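# Close a box end flap by tucking its tabs into floor slots

## Task

Bend the top flap of the upright end wall over and press it down until both of its tabs sit all the way in the slots in the box floor. At the finish the end wall and both long side walls must stand upright, the corner flaps at that end must be tucked inward, and the box must rest on its base. Anything that stays in place only because the robot is holding it does not count.

## Robot and tools

Robot: two arms, left_arm and right_arm, each with a parallel two-finger gripper. The arm bases sit in the scene frame at left_arm (-0.008, +0.289, 0) and right_arm (-0.048, -0.342, 0), both turned only slightly about z. Scene frame: the origin is on the table top midway between the arms, +x points out across the table, +z points up, and left_arm is on the +y side. The names left and right are labels only; they do not tell you which side of a picture an arm appears on. Gripper frame: the fingers point along the gripper's +z axis and close along its y axis. end_effector_position is the point between the pads, roughly 1 cm back from the fingertips.

Row format, used by every tool that moves something: one flat list of 16 numbers that covers both arms. The first 8 are for left_arm: x, y, z, qw, qx, qy, qz, opening. The last 8 are the same fields for right_arm. x, y, z give an absolute target position for that gripper in the scene frame, in metres. qw, qx, qy, qz give an absolute target orientation as a quaternion with w first. These are poses, not offsets. opening runs from -1 (closed) to +1 (fully open, 0.094 m) and is also an absolute value. If an arm should stay still, send back its last reported pose and the opening you want. To hold an orientation steady, keep sending the same quaternion and do not copy the reported one, because the reported value drifts. Any target more than 0.6 m from an arm's last reported position along any axis of its gripper is refused, and a refused call moves nothing. On every control step the controller clips the commanded pose to within 70 mm and 16 degrees of the measured pose. When it cannot satisfy both, position wins over orientation. Arms tend to finish a centimetre or more off target, usually low.

Tools:
- execute_actions {actions, pictures}. actions is a list holding at most one item. An empty list only returns the current state. An action is {"rows": [row, ...], "steps": n}, with 1 to 15 rows and steps up to 15 (default 15). Each control step lasts 1/30 s and uses one row; when the rows run out, the last one repeats. A wait is {"steps": n} with n up to 300. It sends nothing and counts from the previous result, so your thinking time is included. pictures is a boolean and defaults to on.
- move {target, speed}. target is one 16-number row. The grippers travel in straight lines toward their poses and all paths end at the same time, lasting 0.5 to 10 s. Paths longer than 10 s stop short. speed is in m/s, from 0.002 to 0.5, default 0.25; turning is capped at twice that value in rad/s. The opening is applied at the start. The paths ignore obstacles and the other arm. The result adds a move: line giving the ending (done, off_target, moving, held, fault) and any limits that acted. limits=paced means the pose was clipped. limits=held means a clearance check blocked steps, and after that the arm can move much faster than speed. The result also gives each gripper's distance from its pose.
- wait {seconds}: 0 to 10 s, sends nothing.
- zoom_image {camera, region}. region is [x0, y0, x1, y1] in pixels of that camera's latest image, at most 504x504. Cameras: cam_head_left, cam_head_right, cam_high, cam_low, cam_left_wrist, cam_right_wrist, each 504x504.
- read_manual {section}: returns licence text only.
- finished_scene {scene}: ends the scene and grades it. This cannot be undone, and a reply with no tool call also ends the run.

Results: the state line lists each gripper's position and quaternion. Printed positions can be somewhat off, more so at long reach. grip_measured is the measured finger opening on the command scale; each gripper's readings carry a fixed error of up to about 1 mm. Joint positions end with the opening in metres. Joint torques include offsets and noise. HELD marks steps where the clearance check blocked your row, and a 'pose unreachable' line names the arm affected. 'Hand target' shows where the controller is currently driving each gripper. Once an action ends, an arm continues only to its last clipped pose, so look at where it actually is and send the rest. MOTOR HOT appears at 75 °C. At 90 °C that arm stops for 10 s. At 100 °C the arm goes limp and falls. FAULT lines report stops.

Gripping: to hold something, command an opening below grip_measured. About 0.03 below gives a firm grip, less gives a lighter one. Pad force tops out around 50-62 N and is lower on parts thinner than 2 mm.

Time: the sim keeps running while you think.

Avoid: knocking anything off the table, letting the arms collide or press on each other, dropping things or letting them slip, slamming, and pushing hard. A fast move into contact, or a target set far beyond the contact point, presses hard. Holding a load heats the motors. Parts you hold may occasionally be tugged. The flap and tabs have to stay seated after the grippers let go and pull away.

Each tool is called after ">>>" by a JSON object that holds its "fn" and its "kwargs", one argument or row to a line.

## Session

>>> {"fn": "execute_actions", "kwargs": {
  "actions": []
}}

Scene clock: 0.00 s of 4500.00 s.
left_arm: end_effector_position=(+0.3772, +0.2743, +0.4091) grip_measured=-0.400 end_effector_quat_wxyz=(+0.710, +0.016, +0.704, -0.016) | right_arm: end_effector_position=(+0.3363, -0.3297, +0.4109) grip_measured=+1.000 end_effector_quat_wxyz=(+0.709, -0.017, +0.705, +0.005)
Joint positions: left_arm=[-0.008  1.063  1.054  0.017  0.006  0.     0.028] | right_arm=[-0.009  1.06   1.062  0.005 -0.002 -0.016  0.094]
Joint velocities: left_arm=[-0.017 -0.022 -0.017 -0.051  0.051  0.007 -0.   ] | right_arm=[-0.002  0.007 -0.027 -0.007  0.037 -0.007  0.   ]
Joint torques (N m, as the arm reports them, + toward a larger angle): no reading
Hand target (left_arm): +0.375, +0.274, +0.410; +0.709, +0.015, +0.705, -0.016
Hand target (right_arm): +0.333, -0.330, +0.418; +0.715, -0.016, +0.699, +0.006

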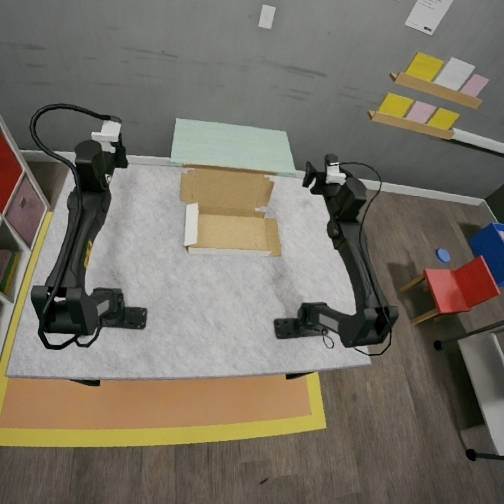

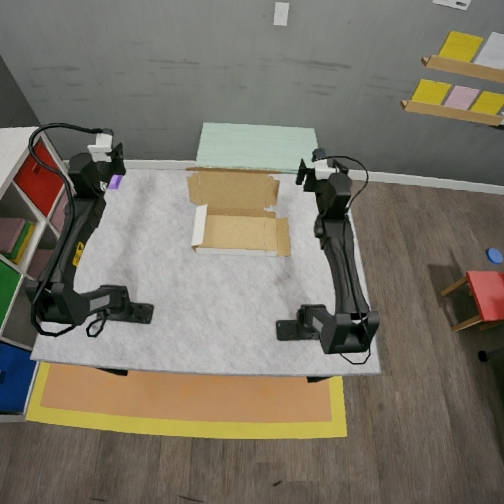

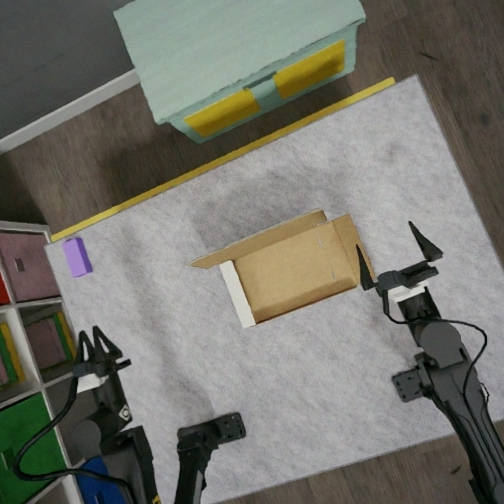

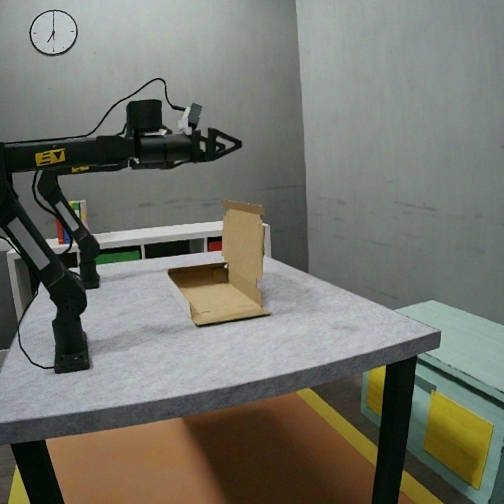

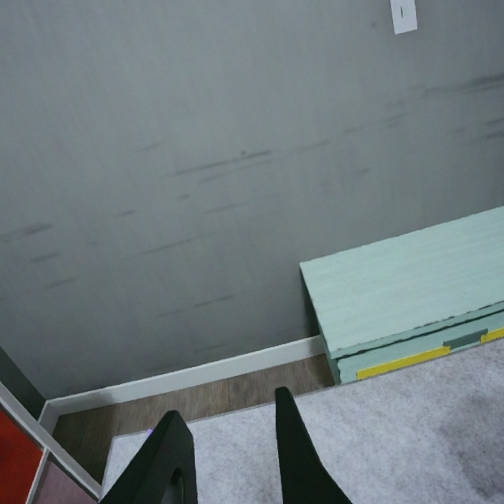

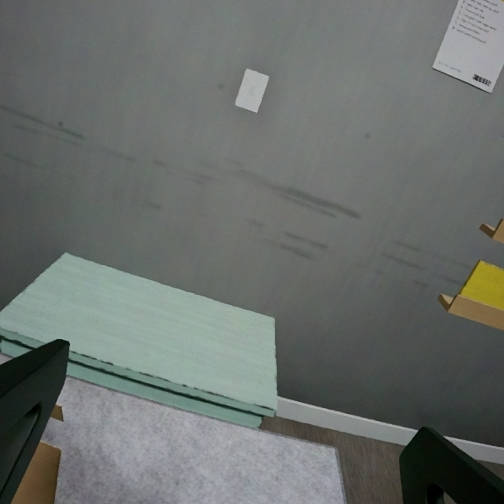

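>>> {"fn": "zoom_image", "kwargs": {
  "camera": "cam_high",
  "region": [170,180,400,350]
}}

>>> {"fn": "zoom_image", "kwargs": {
  "camera": "cam_low",
  "region": [140,180,300,340]
}}

>>> {"fn": "zoom_image", "kwargs": {
  "camera": "cam_head_right",
  "region": [170,150,310,270]
}}

Region (170, 180, 400, 350) of cam_high's 504x504 image, scaled by 2.191, with more detail than that image has; it fills the top 373 rows of this view, and the rest is white.

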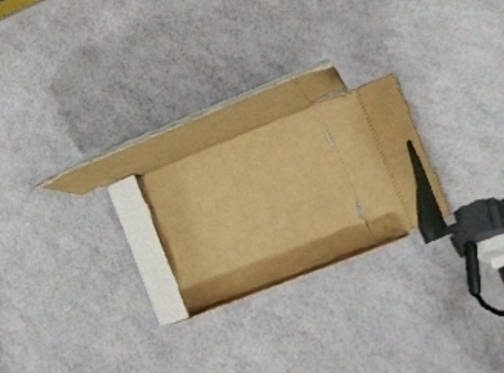

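Region (140, 180, 300, 340) of cam_low's 504x504 image, scaled by 3.150, with more detail than that image has.

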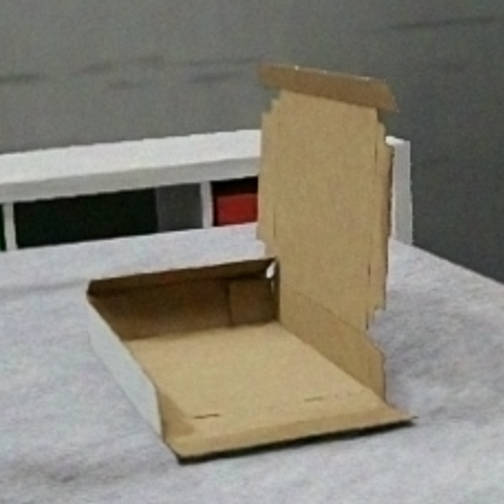

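Region (170, 150, 310, 270) of cam_head_right's 504x504 image, scaled by 3.600, with more detail than that image has; it fills the top 432 rows of this view, and the rest is white.

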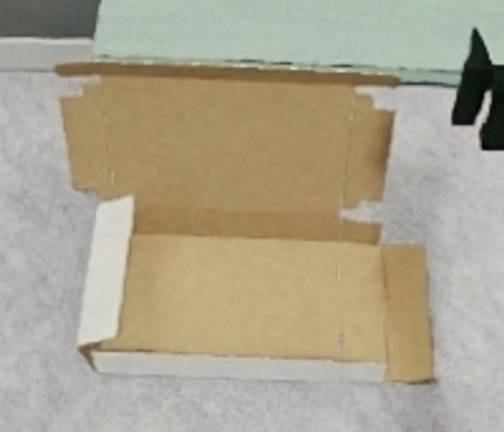

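>>> {"fn": "move", "kwargs": {
  "target": [0.3,0.12,0.33,0,0,1,0,-1,0.25,-0.4,0.4,0.709,-0.017,0.705,0.005,1],
  "speed": 0.4
}}

Scene clock: 16.70 s of 4500.00 s.
left_arm: end_effector_position=(+0.3043, +0.1144, +0.3369) grip_measured=-0.998 end_effector_quat_wxyz=(+0.237, +0.012, +0.964, -0.119) | right_arm: end_effector_position=(+0.2538, -0.4010, +0.4051) grip_measured=+1.000 end_effector_quat_wxyz=(+0.711, -0.019, +0.703, +0.004)
Joint positions: left_arm=[-0.495  1.663  2.158 -1.53  -0.024 -0.493  0.   ] | right_arm=[-0.527  0.796  0.942 -0.134 -0.521 -0.016  0.094]
Joint velocities: left_arm=[ 0.012 -0.007  0.007  0.022  0.022  0.066 -0.001] | right_arm=[-0.012  0.002 -0.002 -0.051 -0.007  0.022  0.   ]
Joint torques (N m, as the arm reports them, + toward a larger angle): left_arm=[ 0.54 -6.    4.51  1.03  0.09 -0.07] | right_arm=[-1.   -1.8   7.01  1.5  -0.13 -0.04]
Hand target (left_arm): +0.300, +0.117, +0.327; +0.214, +0.006, +0.970, -0.113
Hand target (right_arm): +0.249, -0.400, +0.401; +0.709, -0.018, +0.705, +0.004
Off the commanded pose (left_arm): 0.010 m, 31 deg; orientation clipped at the last step of the last action.
Off the commanded pose (right_arm): 0.006 m, 0 deg.
joint sent to its limit (left arm) — the command would take joint 4 (wrist pitch) past its lower limit, so that joint was sent only as far as its limit.
After step 90, 10.77 s passed at rest.
move: off_target (left_arm); limits=paced

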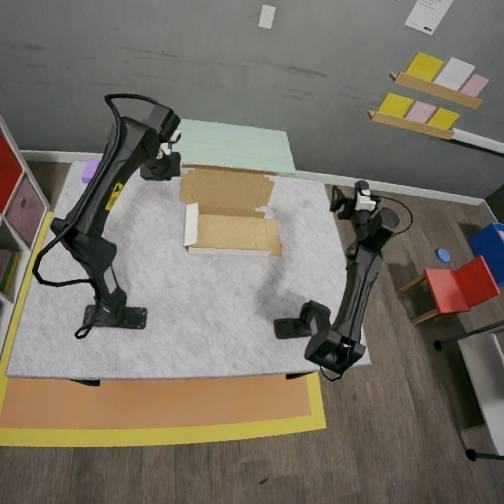

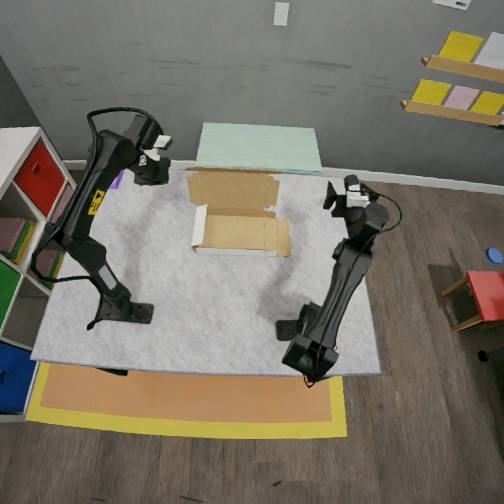

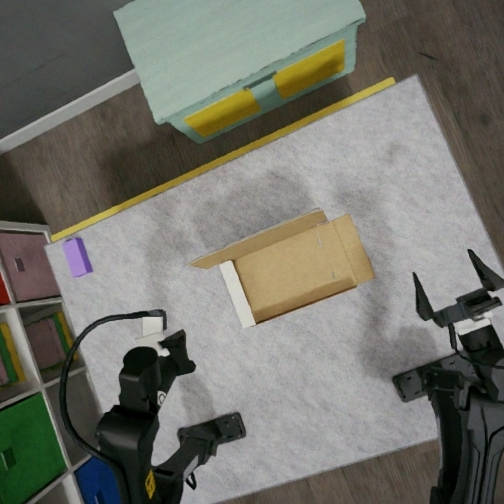

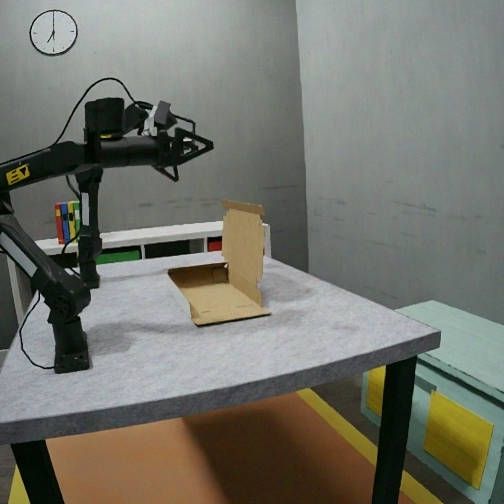

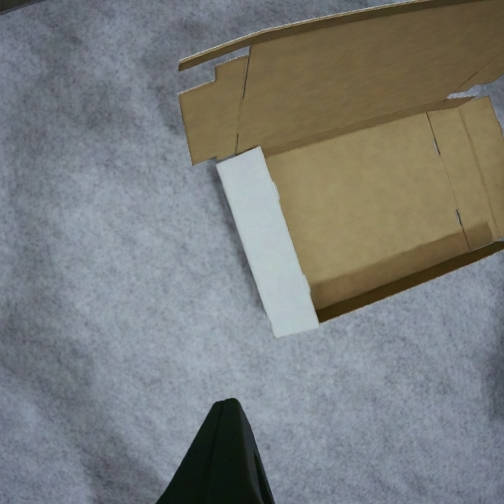

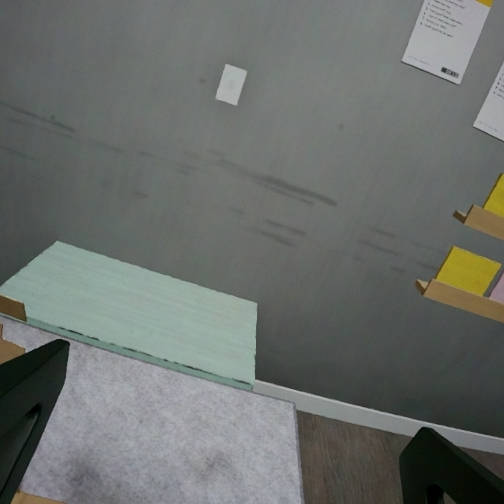

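>>> {"fn": "move", "kwargs": {
  "target": [0.3,0.17,0.12,0,0,1,0,-1,0.25,-0.4,0.4,0.709,-0.017,0.705,0.005,1],
  "speed": 0.4
}}

Scene clock: 25.07 s of 4500.00 s.
left_arm: end_effector_position=(+0.2962, +0.1709, +0.1171) grip_measured=-0.998 end_effector_quat_wxyz=(-0.010, -0.004, +1.000, +0.004) | right_arm: end_effector_position=(+0.2538, -0.4010, +0.4051) grip_measured=+1.000 end_effector_quat_wxyz=(+0.711, -0.019, +0.703, +0.004)
Joint positions: left_arm=[-0.344  1.801  1.52  -1.312 -0.    -0.38   0.   ] | right_arm=[-0.527  0.796  0.942 -0.134 -0.521 -0.016  0.094]
Joint velocities: left_arm=[ 0.007 -0.012  0.002  0.066 -0.037  0.022  0.001] | right_arm=[ 0.022  0.007 -0.012  0.022  0.007  0.022  0.   ]
Joint torques (N m, as the arm reports them, + toward a larger angle): left_arm=[ 0.51 -9.41  6.26  0.52 -0.02  0.16] | right_arm=[-0.33 -1.51  6.78  1.57 -0.04 -0.01]
Hand target (left_arm): +0.300, +0.172, +0.118; +0.000, -0.002, +1.000, +0.000
Hand target (right_arm): +0.250, -0.400, +0.400; +0.709, -0.017, +0.705, +0.005
Off the commanded pose (left_arm): 0.005 m, 1 deg.
Off the commanded pose (right_arm): 0.006 m, 0 deg.
After step 90, 4.10 s passed at rest.
move: done

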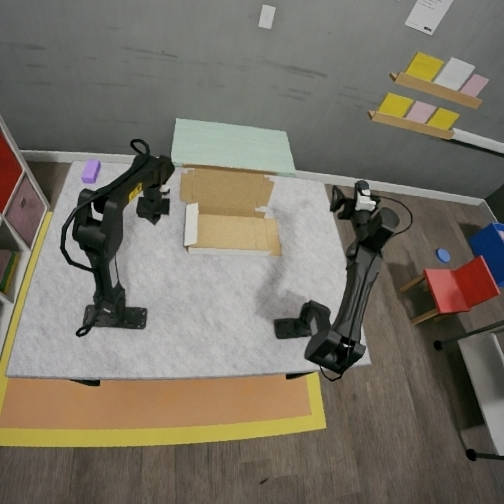

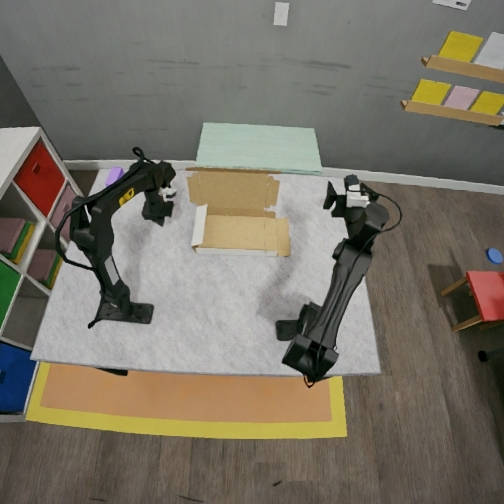

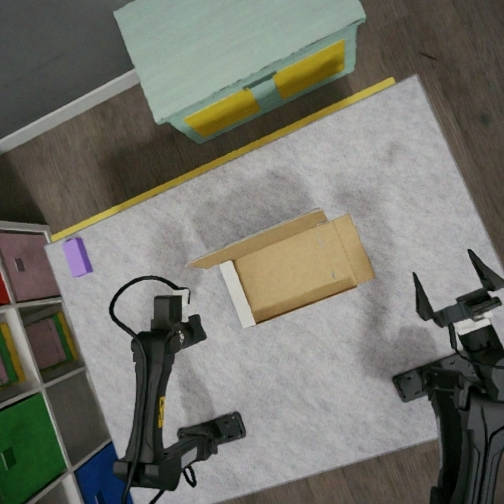

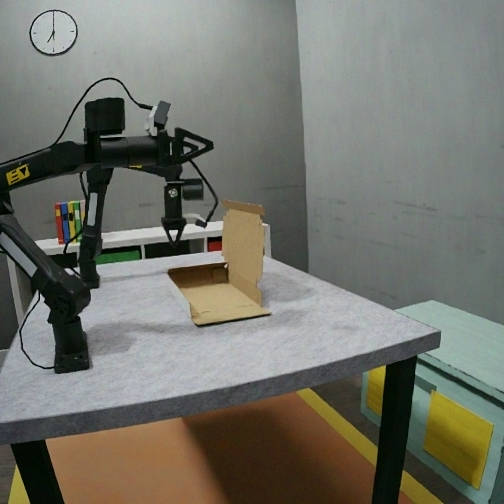

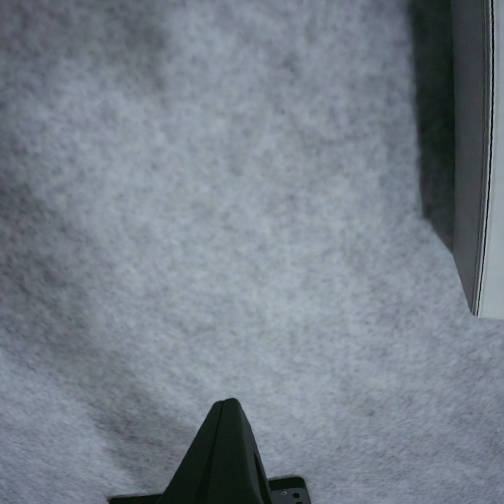

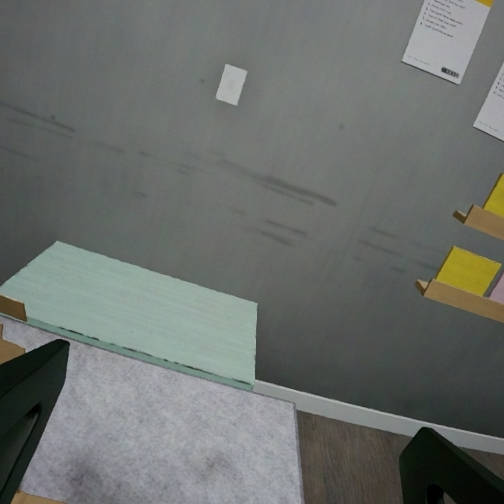

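>>> {"fn": "move", "kwargs": {
  "target": [0.37,0.12,0.15,0,0.707,0.707,0,0.2,0.25,-0.4,0.4,0.709,-0.017,0.705,0.005,1]
}}

Scene clock: 34.47 s of 4500.00 s.
left_arm: end_effector_position=(+0.3716, +0.1217, +0.1483) grip_measured=+0.198 end_effector_quat_wxyz=(+0.012, +0.700, +0.714, +0.005) | right_arm: end_effector_position=(+0.2538, -0.4010, +0.4051) grip_measured=+1.000 end_effector_quat_wxyz=(+0.711, -0.019, +0.703, +0.004)
Joint positions: left_arm=[-0.388  2.143  2.127 -1.529 -0.     1.135  0.056] | right_arm=[-0.527  0.796  0.942 -0.134 -0.521 -0.016  0.094]
Joint velocities: left_arm=[-0.007  0.012 -0.007  0.007  0.022  0.11  -0.002] | right_arm=[ 0.022  0.002 -0.007  0.037 -0.037 -0.051  0.   ]
Joint torques (N m, as the arm reports them, + toward a larger angle): left_arm=[ -0.73 -10.63   9.32   0.2    0.03   0.16] | right_arm=[-0.33 -1.51  6.78  1.56 -0.05 -0.01]
Hand target (left_arm): +0.369, +0.119, +0.149; +0.006, +0.707, +0.707, +0.002
Hand target (right_arm): +0.250, -0.400, +0.400; +0.709, -0.017, +0.705, +0.005
Off the commanded pose (left_arm): 0.003 m, 2 deg.
Off the commanded pose (right_arm): 0.006 m, 0 deg.
joint sent to its limit (left arm) — the command would take joint 4 (wrist pitch) past its lower limit, so that joint was sent only as far as its limit.
After step 90, 2.70 s passed at rest.
move: done

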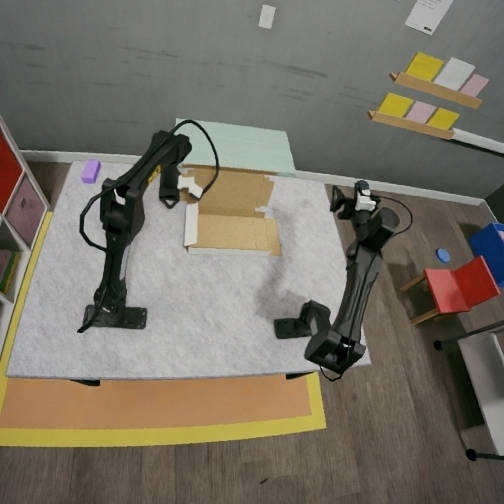

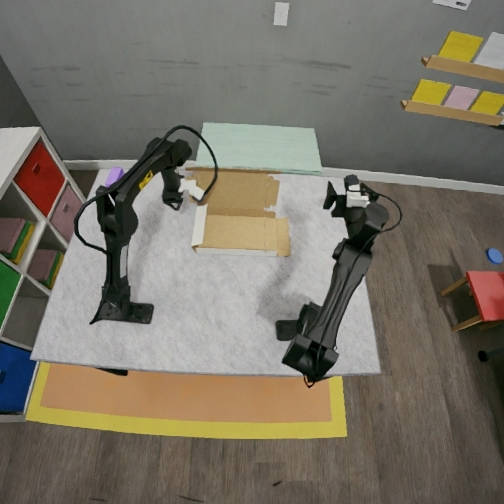

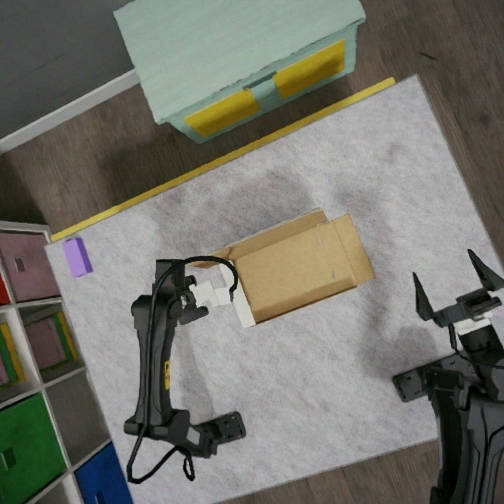

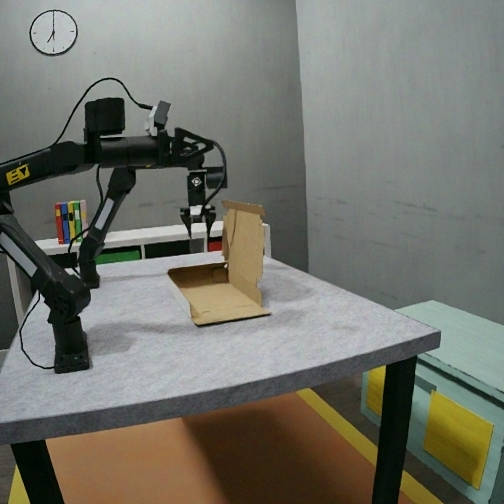

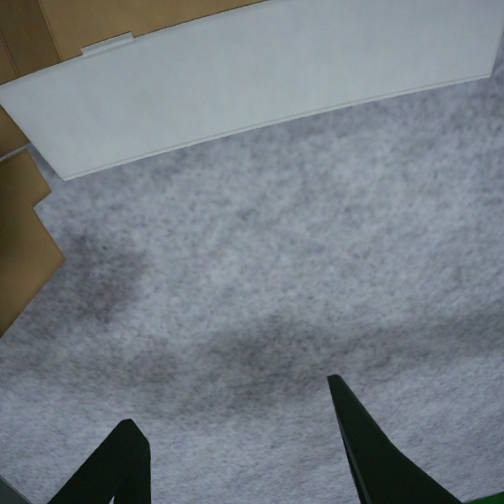

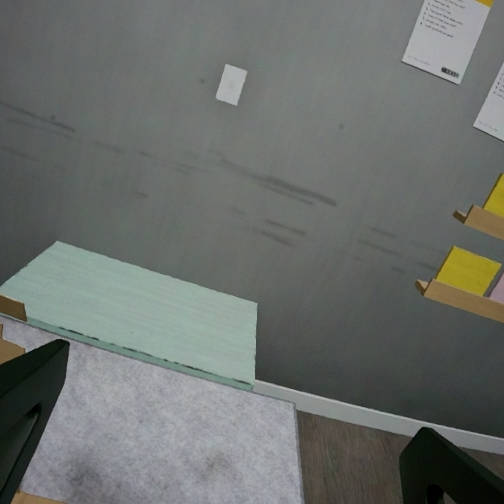

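>>> {"fn": "move", "kwargs": {
  "target": [0.36,0.045,0.11,0,0.707,0.707,0,0.6,0.25,-0.4,0.4,0.709,-0.017,0.705,0.005,1],
  "speed": 0.15
}}

Scene clock: 43.73 s of 4500.00 s.
left_arm: end_effector_position=(+0.3521, +0.0490, +0.1071) grip_measured=+0.598 end_effector_quat_wxyz=(-0.013, +0.711, +0.703, -0.001) | right_arm: end_effector_position=(+0.2538, -0.4010, +0.4051) grip_measured=+1.000 end_effector_quat_wxyz=(+0.711, -0.019, +0.703, +0.004)
Joint positions: left_arm=[-0.562  2.27   2.168 -1.495 -0.003  0.992  0.075] | right_arm=[-0.527  0.796  0.942 -0.134 -0.521 -0.016  0.094]
Joint velocities: left_arm=[-0.032 -0.002 -0.012  0.007 -0.007  0.007 -0.001] | right_arm=[ 0.002 -0.012 -0.012 -0.022  0.007 -0.037  0.   ]
Joint torques (N m, as the arm reports them, + toward a larger angle): left_arm=[ -0.04 -12.16   9.21   0.41   0.06  -0.02] | right_arm=[-0.34 -1.51  6.78  1.57 -0.04 -0.01]
Hand target (left_arm): +0.358, +0.045, +0.109; -0.000, +0.707, +0.707, -0.001
Hand target (right_arm): +0.250, -0.400, +0.400; +0.709, -0.017, +0.705, +0.005
Off the commanded pose (left_arm): 0.009 m, 2 deg.
Off the commanded pose (right_arm): 0.006 m, 0 deg.
After step 90, 5.20 s passed at rest.
move: done

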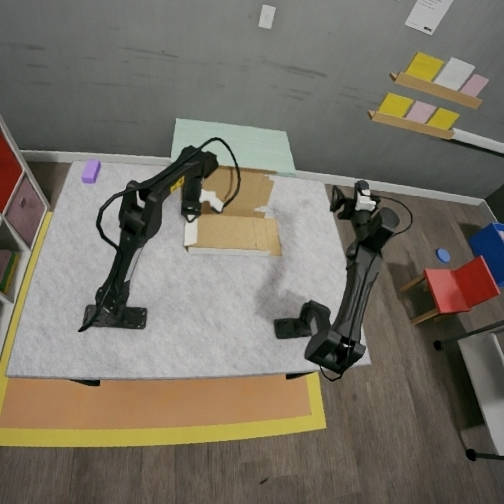

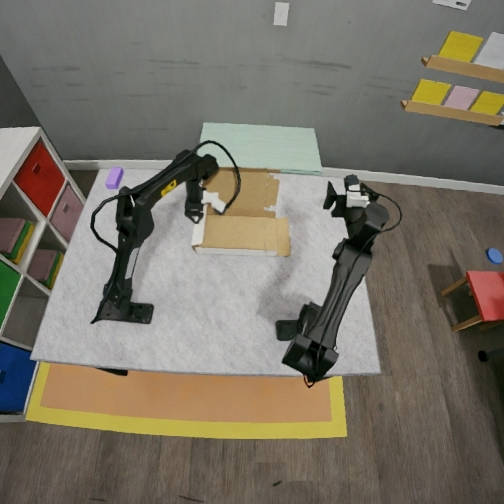

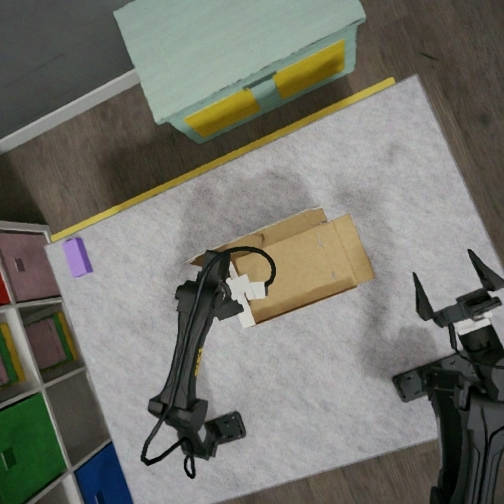

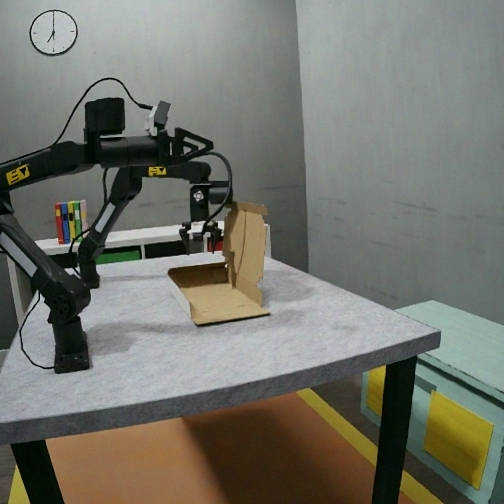

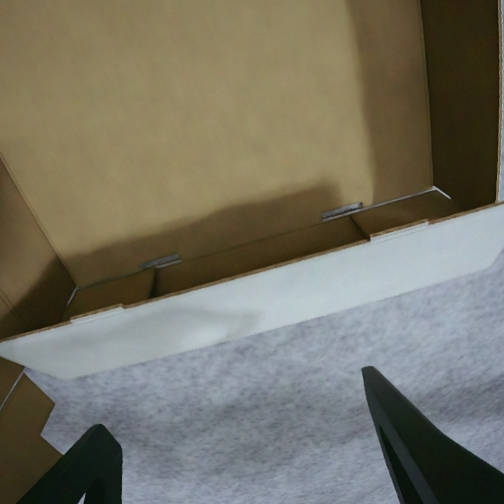

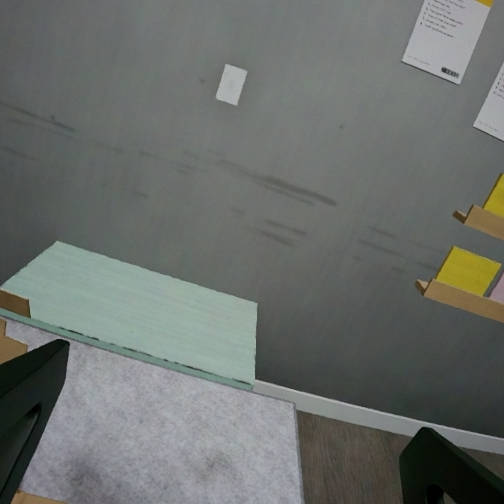

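>>> {"fn": "move", "kwargs": {
  "target": [0.345,0.005,0.09,0,0.707,0.707,0,0.6,0.25,-0.4,0.4,0.709,-0.017,0.705,0.005,1],
  "speed": 0.1
}}

>>> {"fn": "zoom_image", "kwargs": {
  "camera": "cam_low",
  "region": [140,180,300,340]
}}

Scene clock: 51.47 s of 4500.00 s.
left_arm: end_effector_position=(+0.3382, +0.0111, +0.0878) grip_measured=+0.598 end_effector_quat_wxyz=(-0.014, +0.710, +0.704, -0.000) | right_arm: end_effector_position=(+0.2538, -0.4010, +0.4051) grip_measured=+1.000 end_effector_quat_wxyz=(+0.711, -0.019, +0.703, +0.004)
Joint positions: left_arm=[-0.65   2.323  2.182 -1.458 -0.003  0.9    0.075] | right_arm=[-0.527  0.796  0.942 -0.134 -0.521 -0.016  0.094]
Joint velocities: left_arm=[-0.012 -0.012 -0.002  0.11  -0.022  0.051 -0.   ] | right_arm=[ 0.017  0.002 -0.002  0.007  0.051 -0.022  0.   ]
Joint torques (N m, as the arm reports them, + toward a larger angle): left_arm=[ -0.08 -12.53   9.31   0.45   0.03  -0.06] | right_arm=[-0.34 -1.52  6.77  1.57 -0.05 -0.01]
Hand target (left_arm): +0.344, +0.005, +0.090; -0.000, +0.707, +0.707, -0.000
Hand target (right_arm): +0.250, -0.400, +0.400; +0.709, -0.017, +0.705, +0.005
Off the commanded pose (left_arm): 0.009 m, 2 deg.
Off the commanded pose (right_arm): 0.006 m, 0 deg.
After step 90, 3.67 s passed at rest.
move: done

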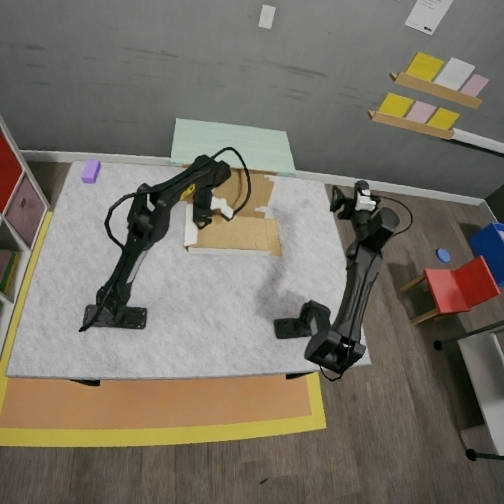

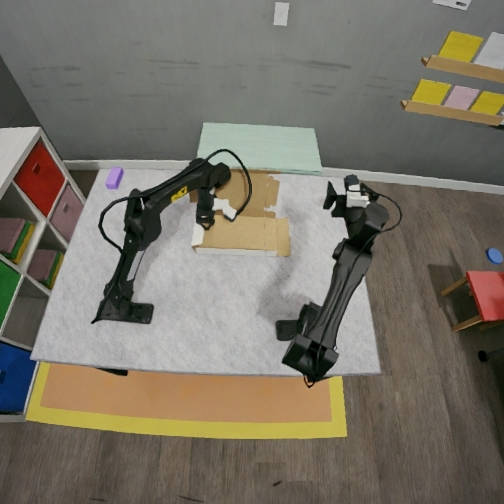

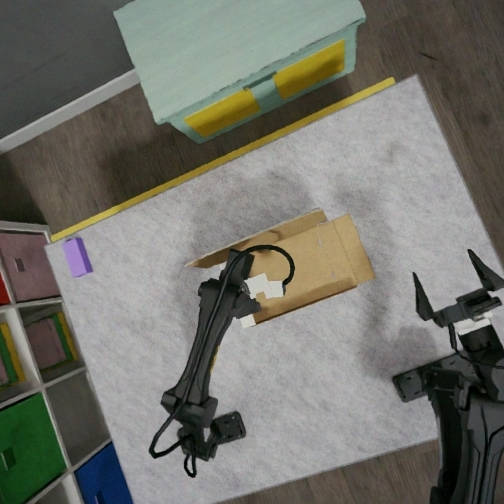

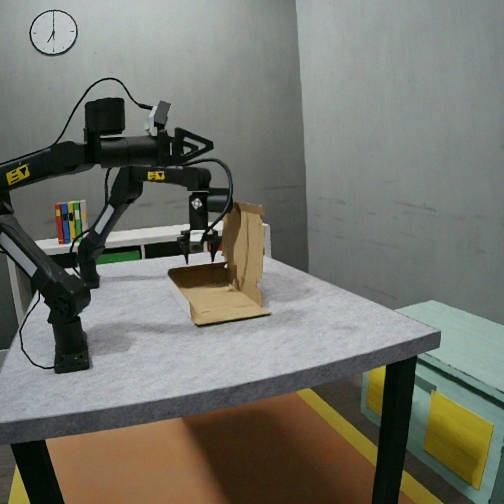

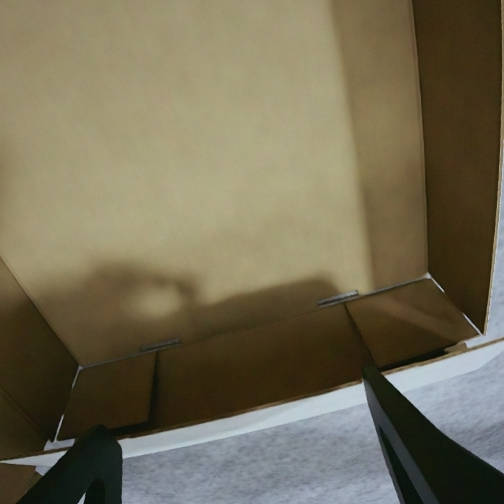

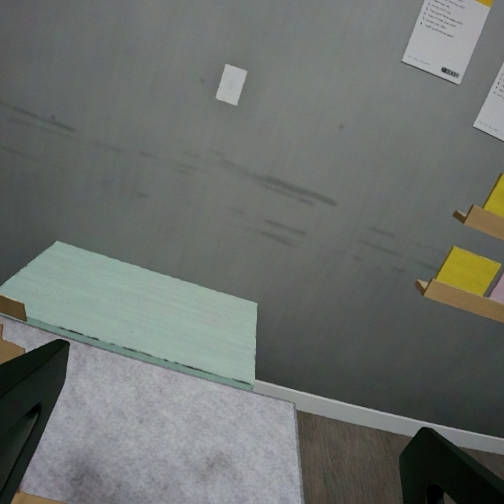

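Region (140, 180, 300, 340) of cam_low's 504x504 image, scaled by 3.150, with more detail than that image has.

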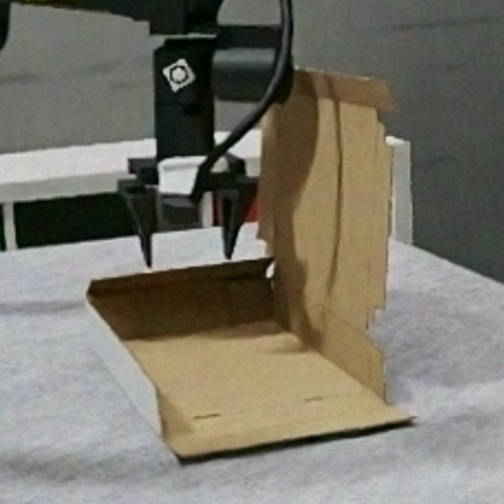

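>>> {"fn": "move", "kwargs": {
  "target": [0.345,0.018,0.085,0,0.707,0.707,0,0.6,0.25,-0.4,0.4,0.709,-0.017,0.705,0.005,1],
  "speed": 0.1
}}

>>> {"fn": "move", "kwargs": {
  "target": [0.345,0.016,0.045,0,0.707,0.707,0,0.6,0.25,-0.4,0.4,0.709,-0.017,0.705,0.005,1],
  "speed": 0.04
}}

Scene clock: 58.73 s of 4500.00 s.
left_arm: end_effector_position=(+0.3445, +0.0166, +0.0845) grip_measured=+0.598 end_effector_quat_wxyz=(-0.005, +0.705, +0.709, +0.001) | right_arm: end_effector_position=(+0.2538, -0.4010, +0.4051) grip_measured=+1.000 end_effector_quat_wxyz=(+0.711, -0.019, +0.703, +0.004)
Joint positions: left_arm=[-0.632  2.304  2.137 -1.413 -0.003  0.905  0.075] | right_arm=[-0.527  0.796  0.942 -0.134 -0.521 -0.016  0.094]
Joint velocities: left_arm=[-0.022  0.007  0.017 -0.007  0.022 -0.066 -0.   ] | right_arm=[-0.007 -0.012 -0.002 -0.037  0.051  0.066  0.   ]
Joint torques (N m, as the arm reports them, + toward a larger angle): left_arm=[  0.29 -14.33   5.19   0.45   0.03   0.11] | right_arm=[-0.34 -1.52  6.78  1.57 -0.04 -0.01]
Hand target (left_arm): +0.345, +0.018, +0.085; -0.000, +0.707, +0.707, +0.000
Hand target (right_arm): +0.250, -0.400, +0.400; +0.709, -0.017, +0.705, +0.005
Off the commanded pose (left_arm): 0.002 m, 1 deg.
Off the commanded pose (right_arm): 0.006 m, 0 deg.
After step 90, 3.40 s passed at rest.
move: done

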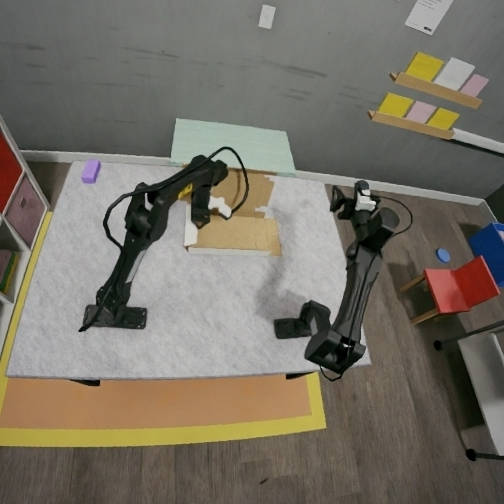

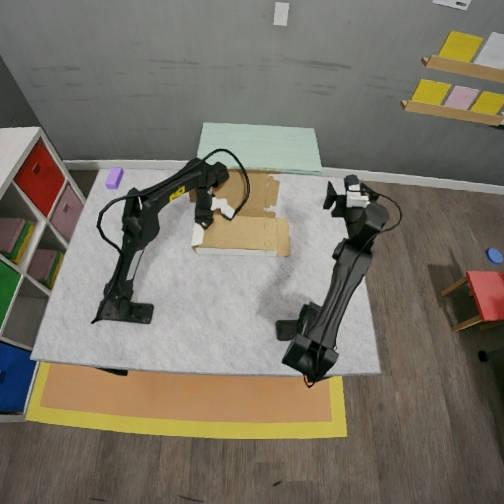

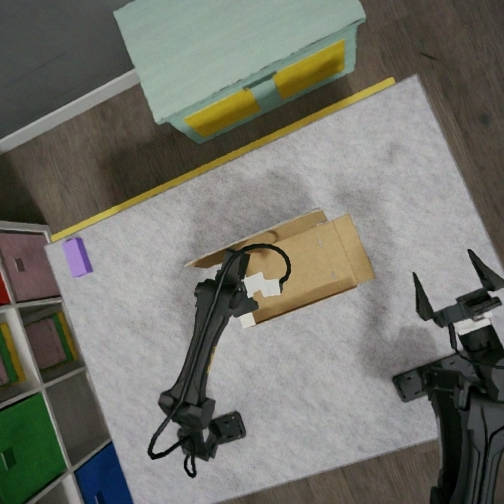

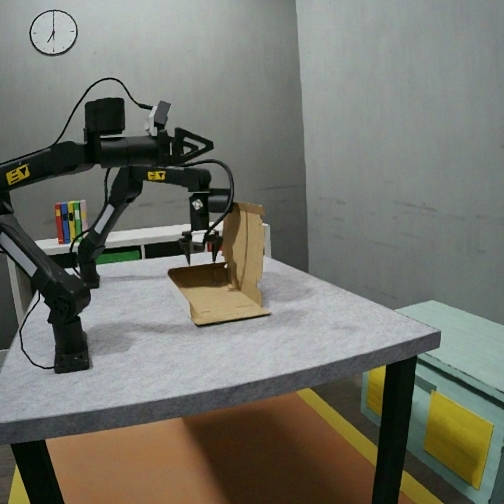

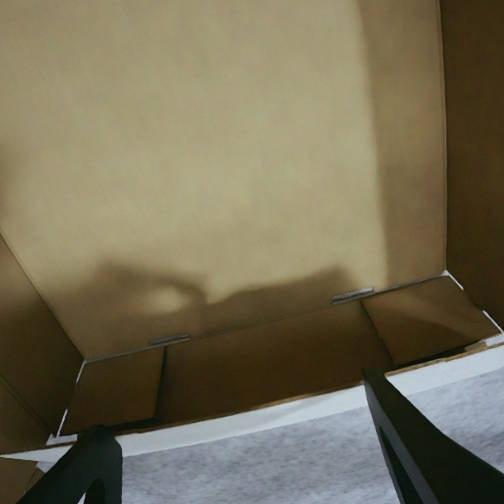

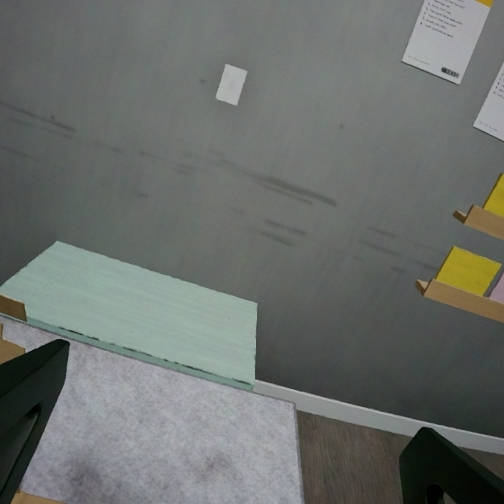

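Scene clock: 60.00 s of 4500.00 s.
left_arm: end_effector_position=(+0.3483, +0.0136, +0.0532) grip_measured=+0.598 end_effector_quat_wxyz=(+0.008, +0.706, +0.709, +0.003) | right_arm: end_effector_position=(+0.2538, -0.4010, +0.4051) grip_measured=+1.000 end_effector_quat_wxyz=(+0.711, -0.019, +0.703, +0.004)
Joint positions: left_arm=[-0.632  2.294  1.995 -1.254 -0.003  0.906  0.075] | right_arm=[-0.527  0.796  0.942 -0.134 -0.521 -0.016  0.094]
Joint velocities: left_arm=[-0.002 -0.002  0.002 -0.022  0.037  0.007 -0.001] | right_arm=[-0.022 -0.007 -0.027  0.022 -0.037 -0.007  0.   ]
Joint torques (N m, as the arm reports them, + toward a larger angle): left_arm=[  0.03 -12.9    4.57   0.51   0.02   0.12] | right_arm=[-0.34 -1.52  6.78  1.56 -0.04 -0.01]
Hand target (left_arm): +0.345, +0.016, +0.045; -0.000, +0.707, +0.707, -0.000
Hand target (right_arm): +0.250, -0.400, +0.400; +0.709, -0.017, +0.705, +0.005
Off the commanded pose (left_arm): 0.009 m, 1 deg.
Off the commanded pose (right_arm): 0.006 m, 0 deg.
move: done

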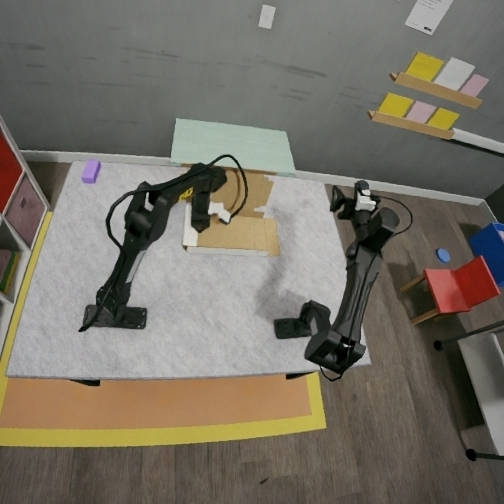

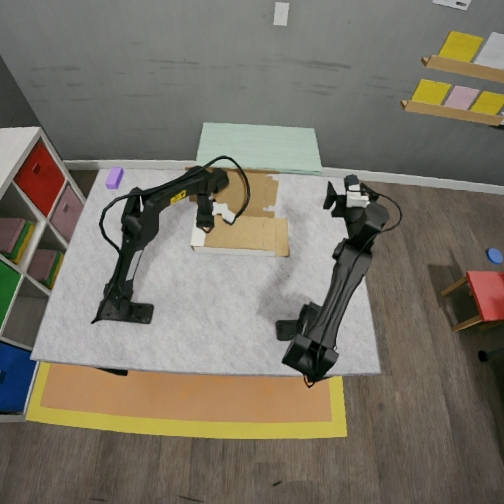

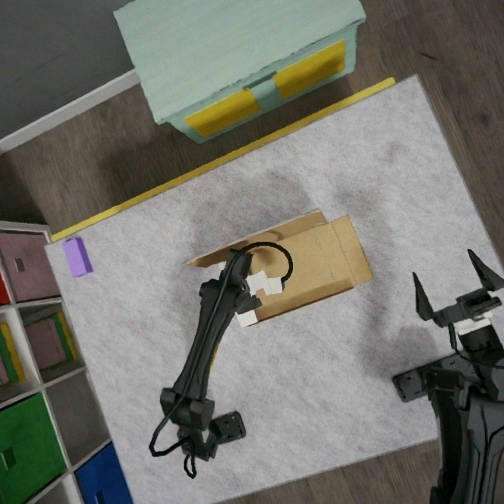

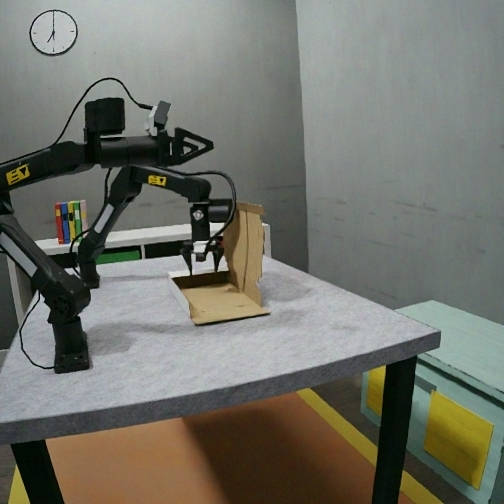

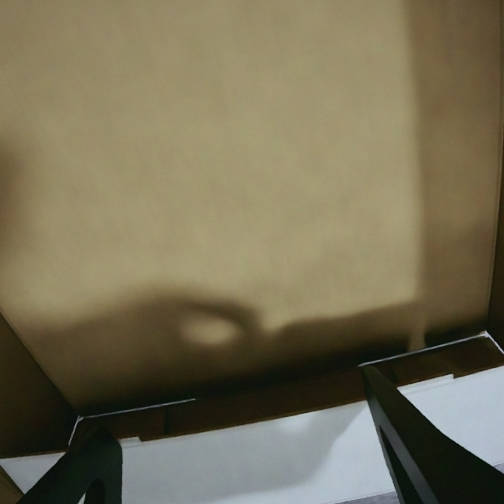

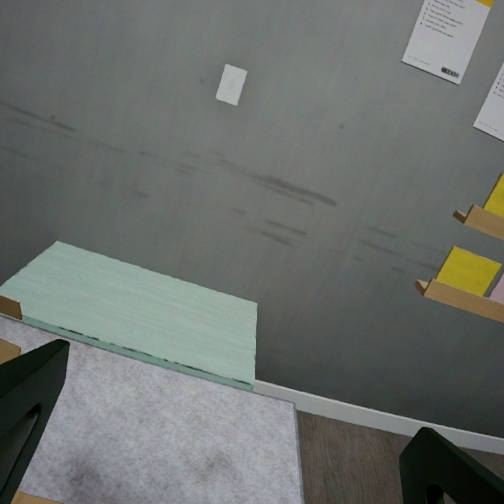

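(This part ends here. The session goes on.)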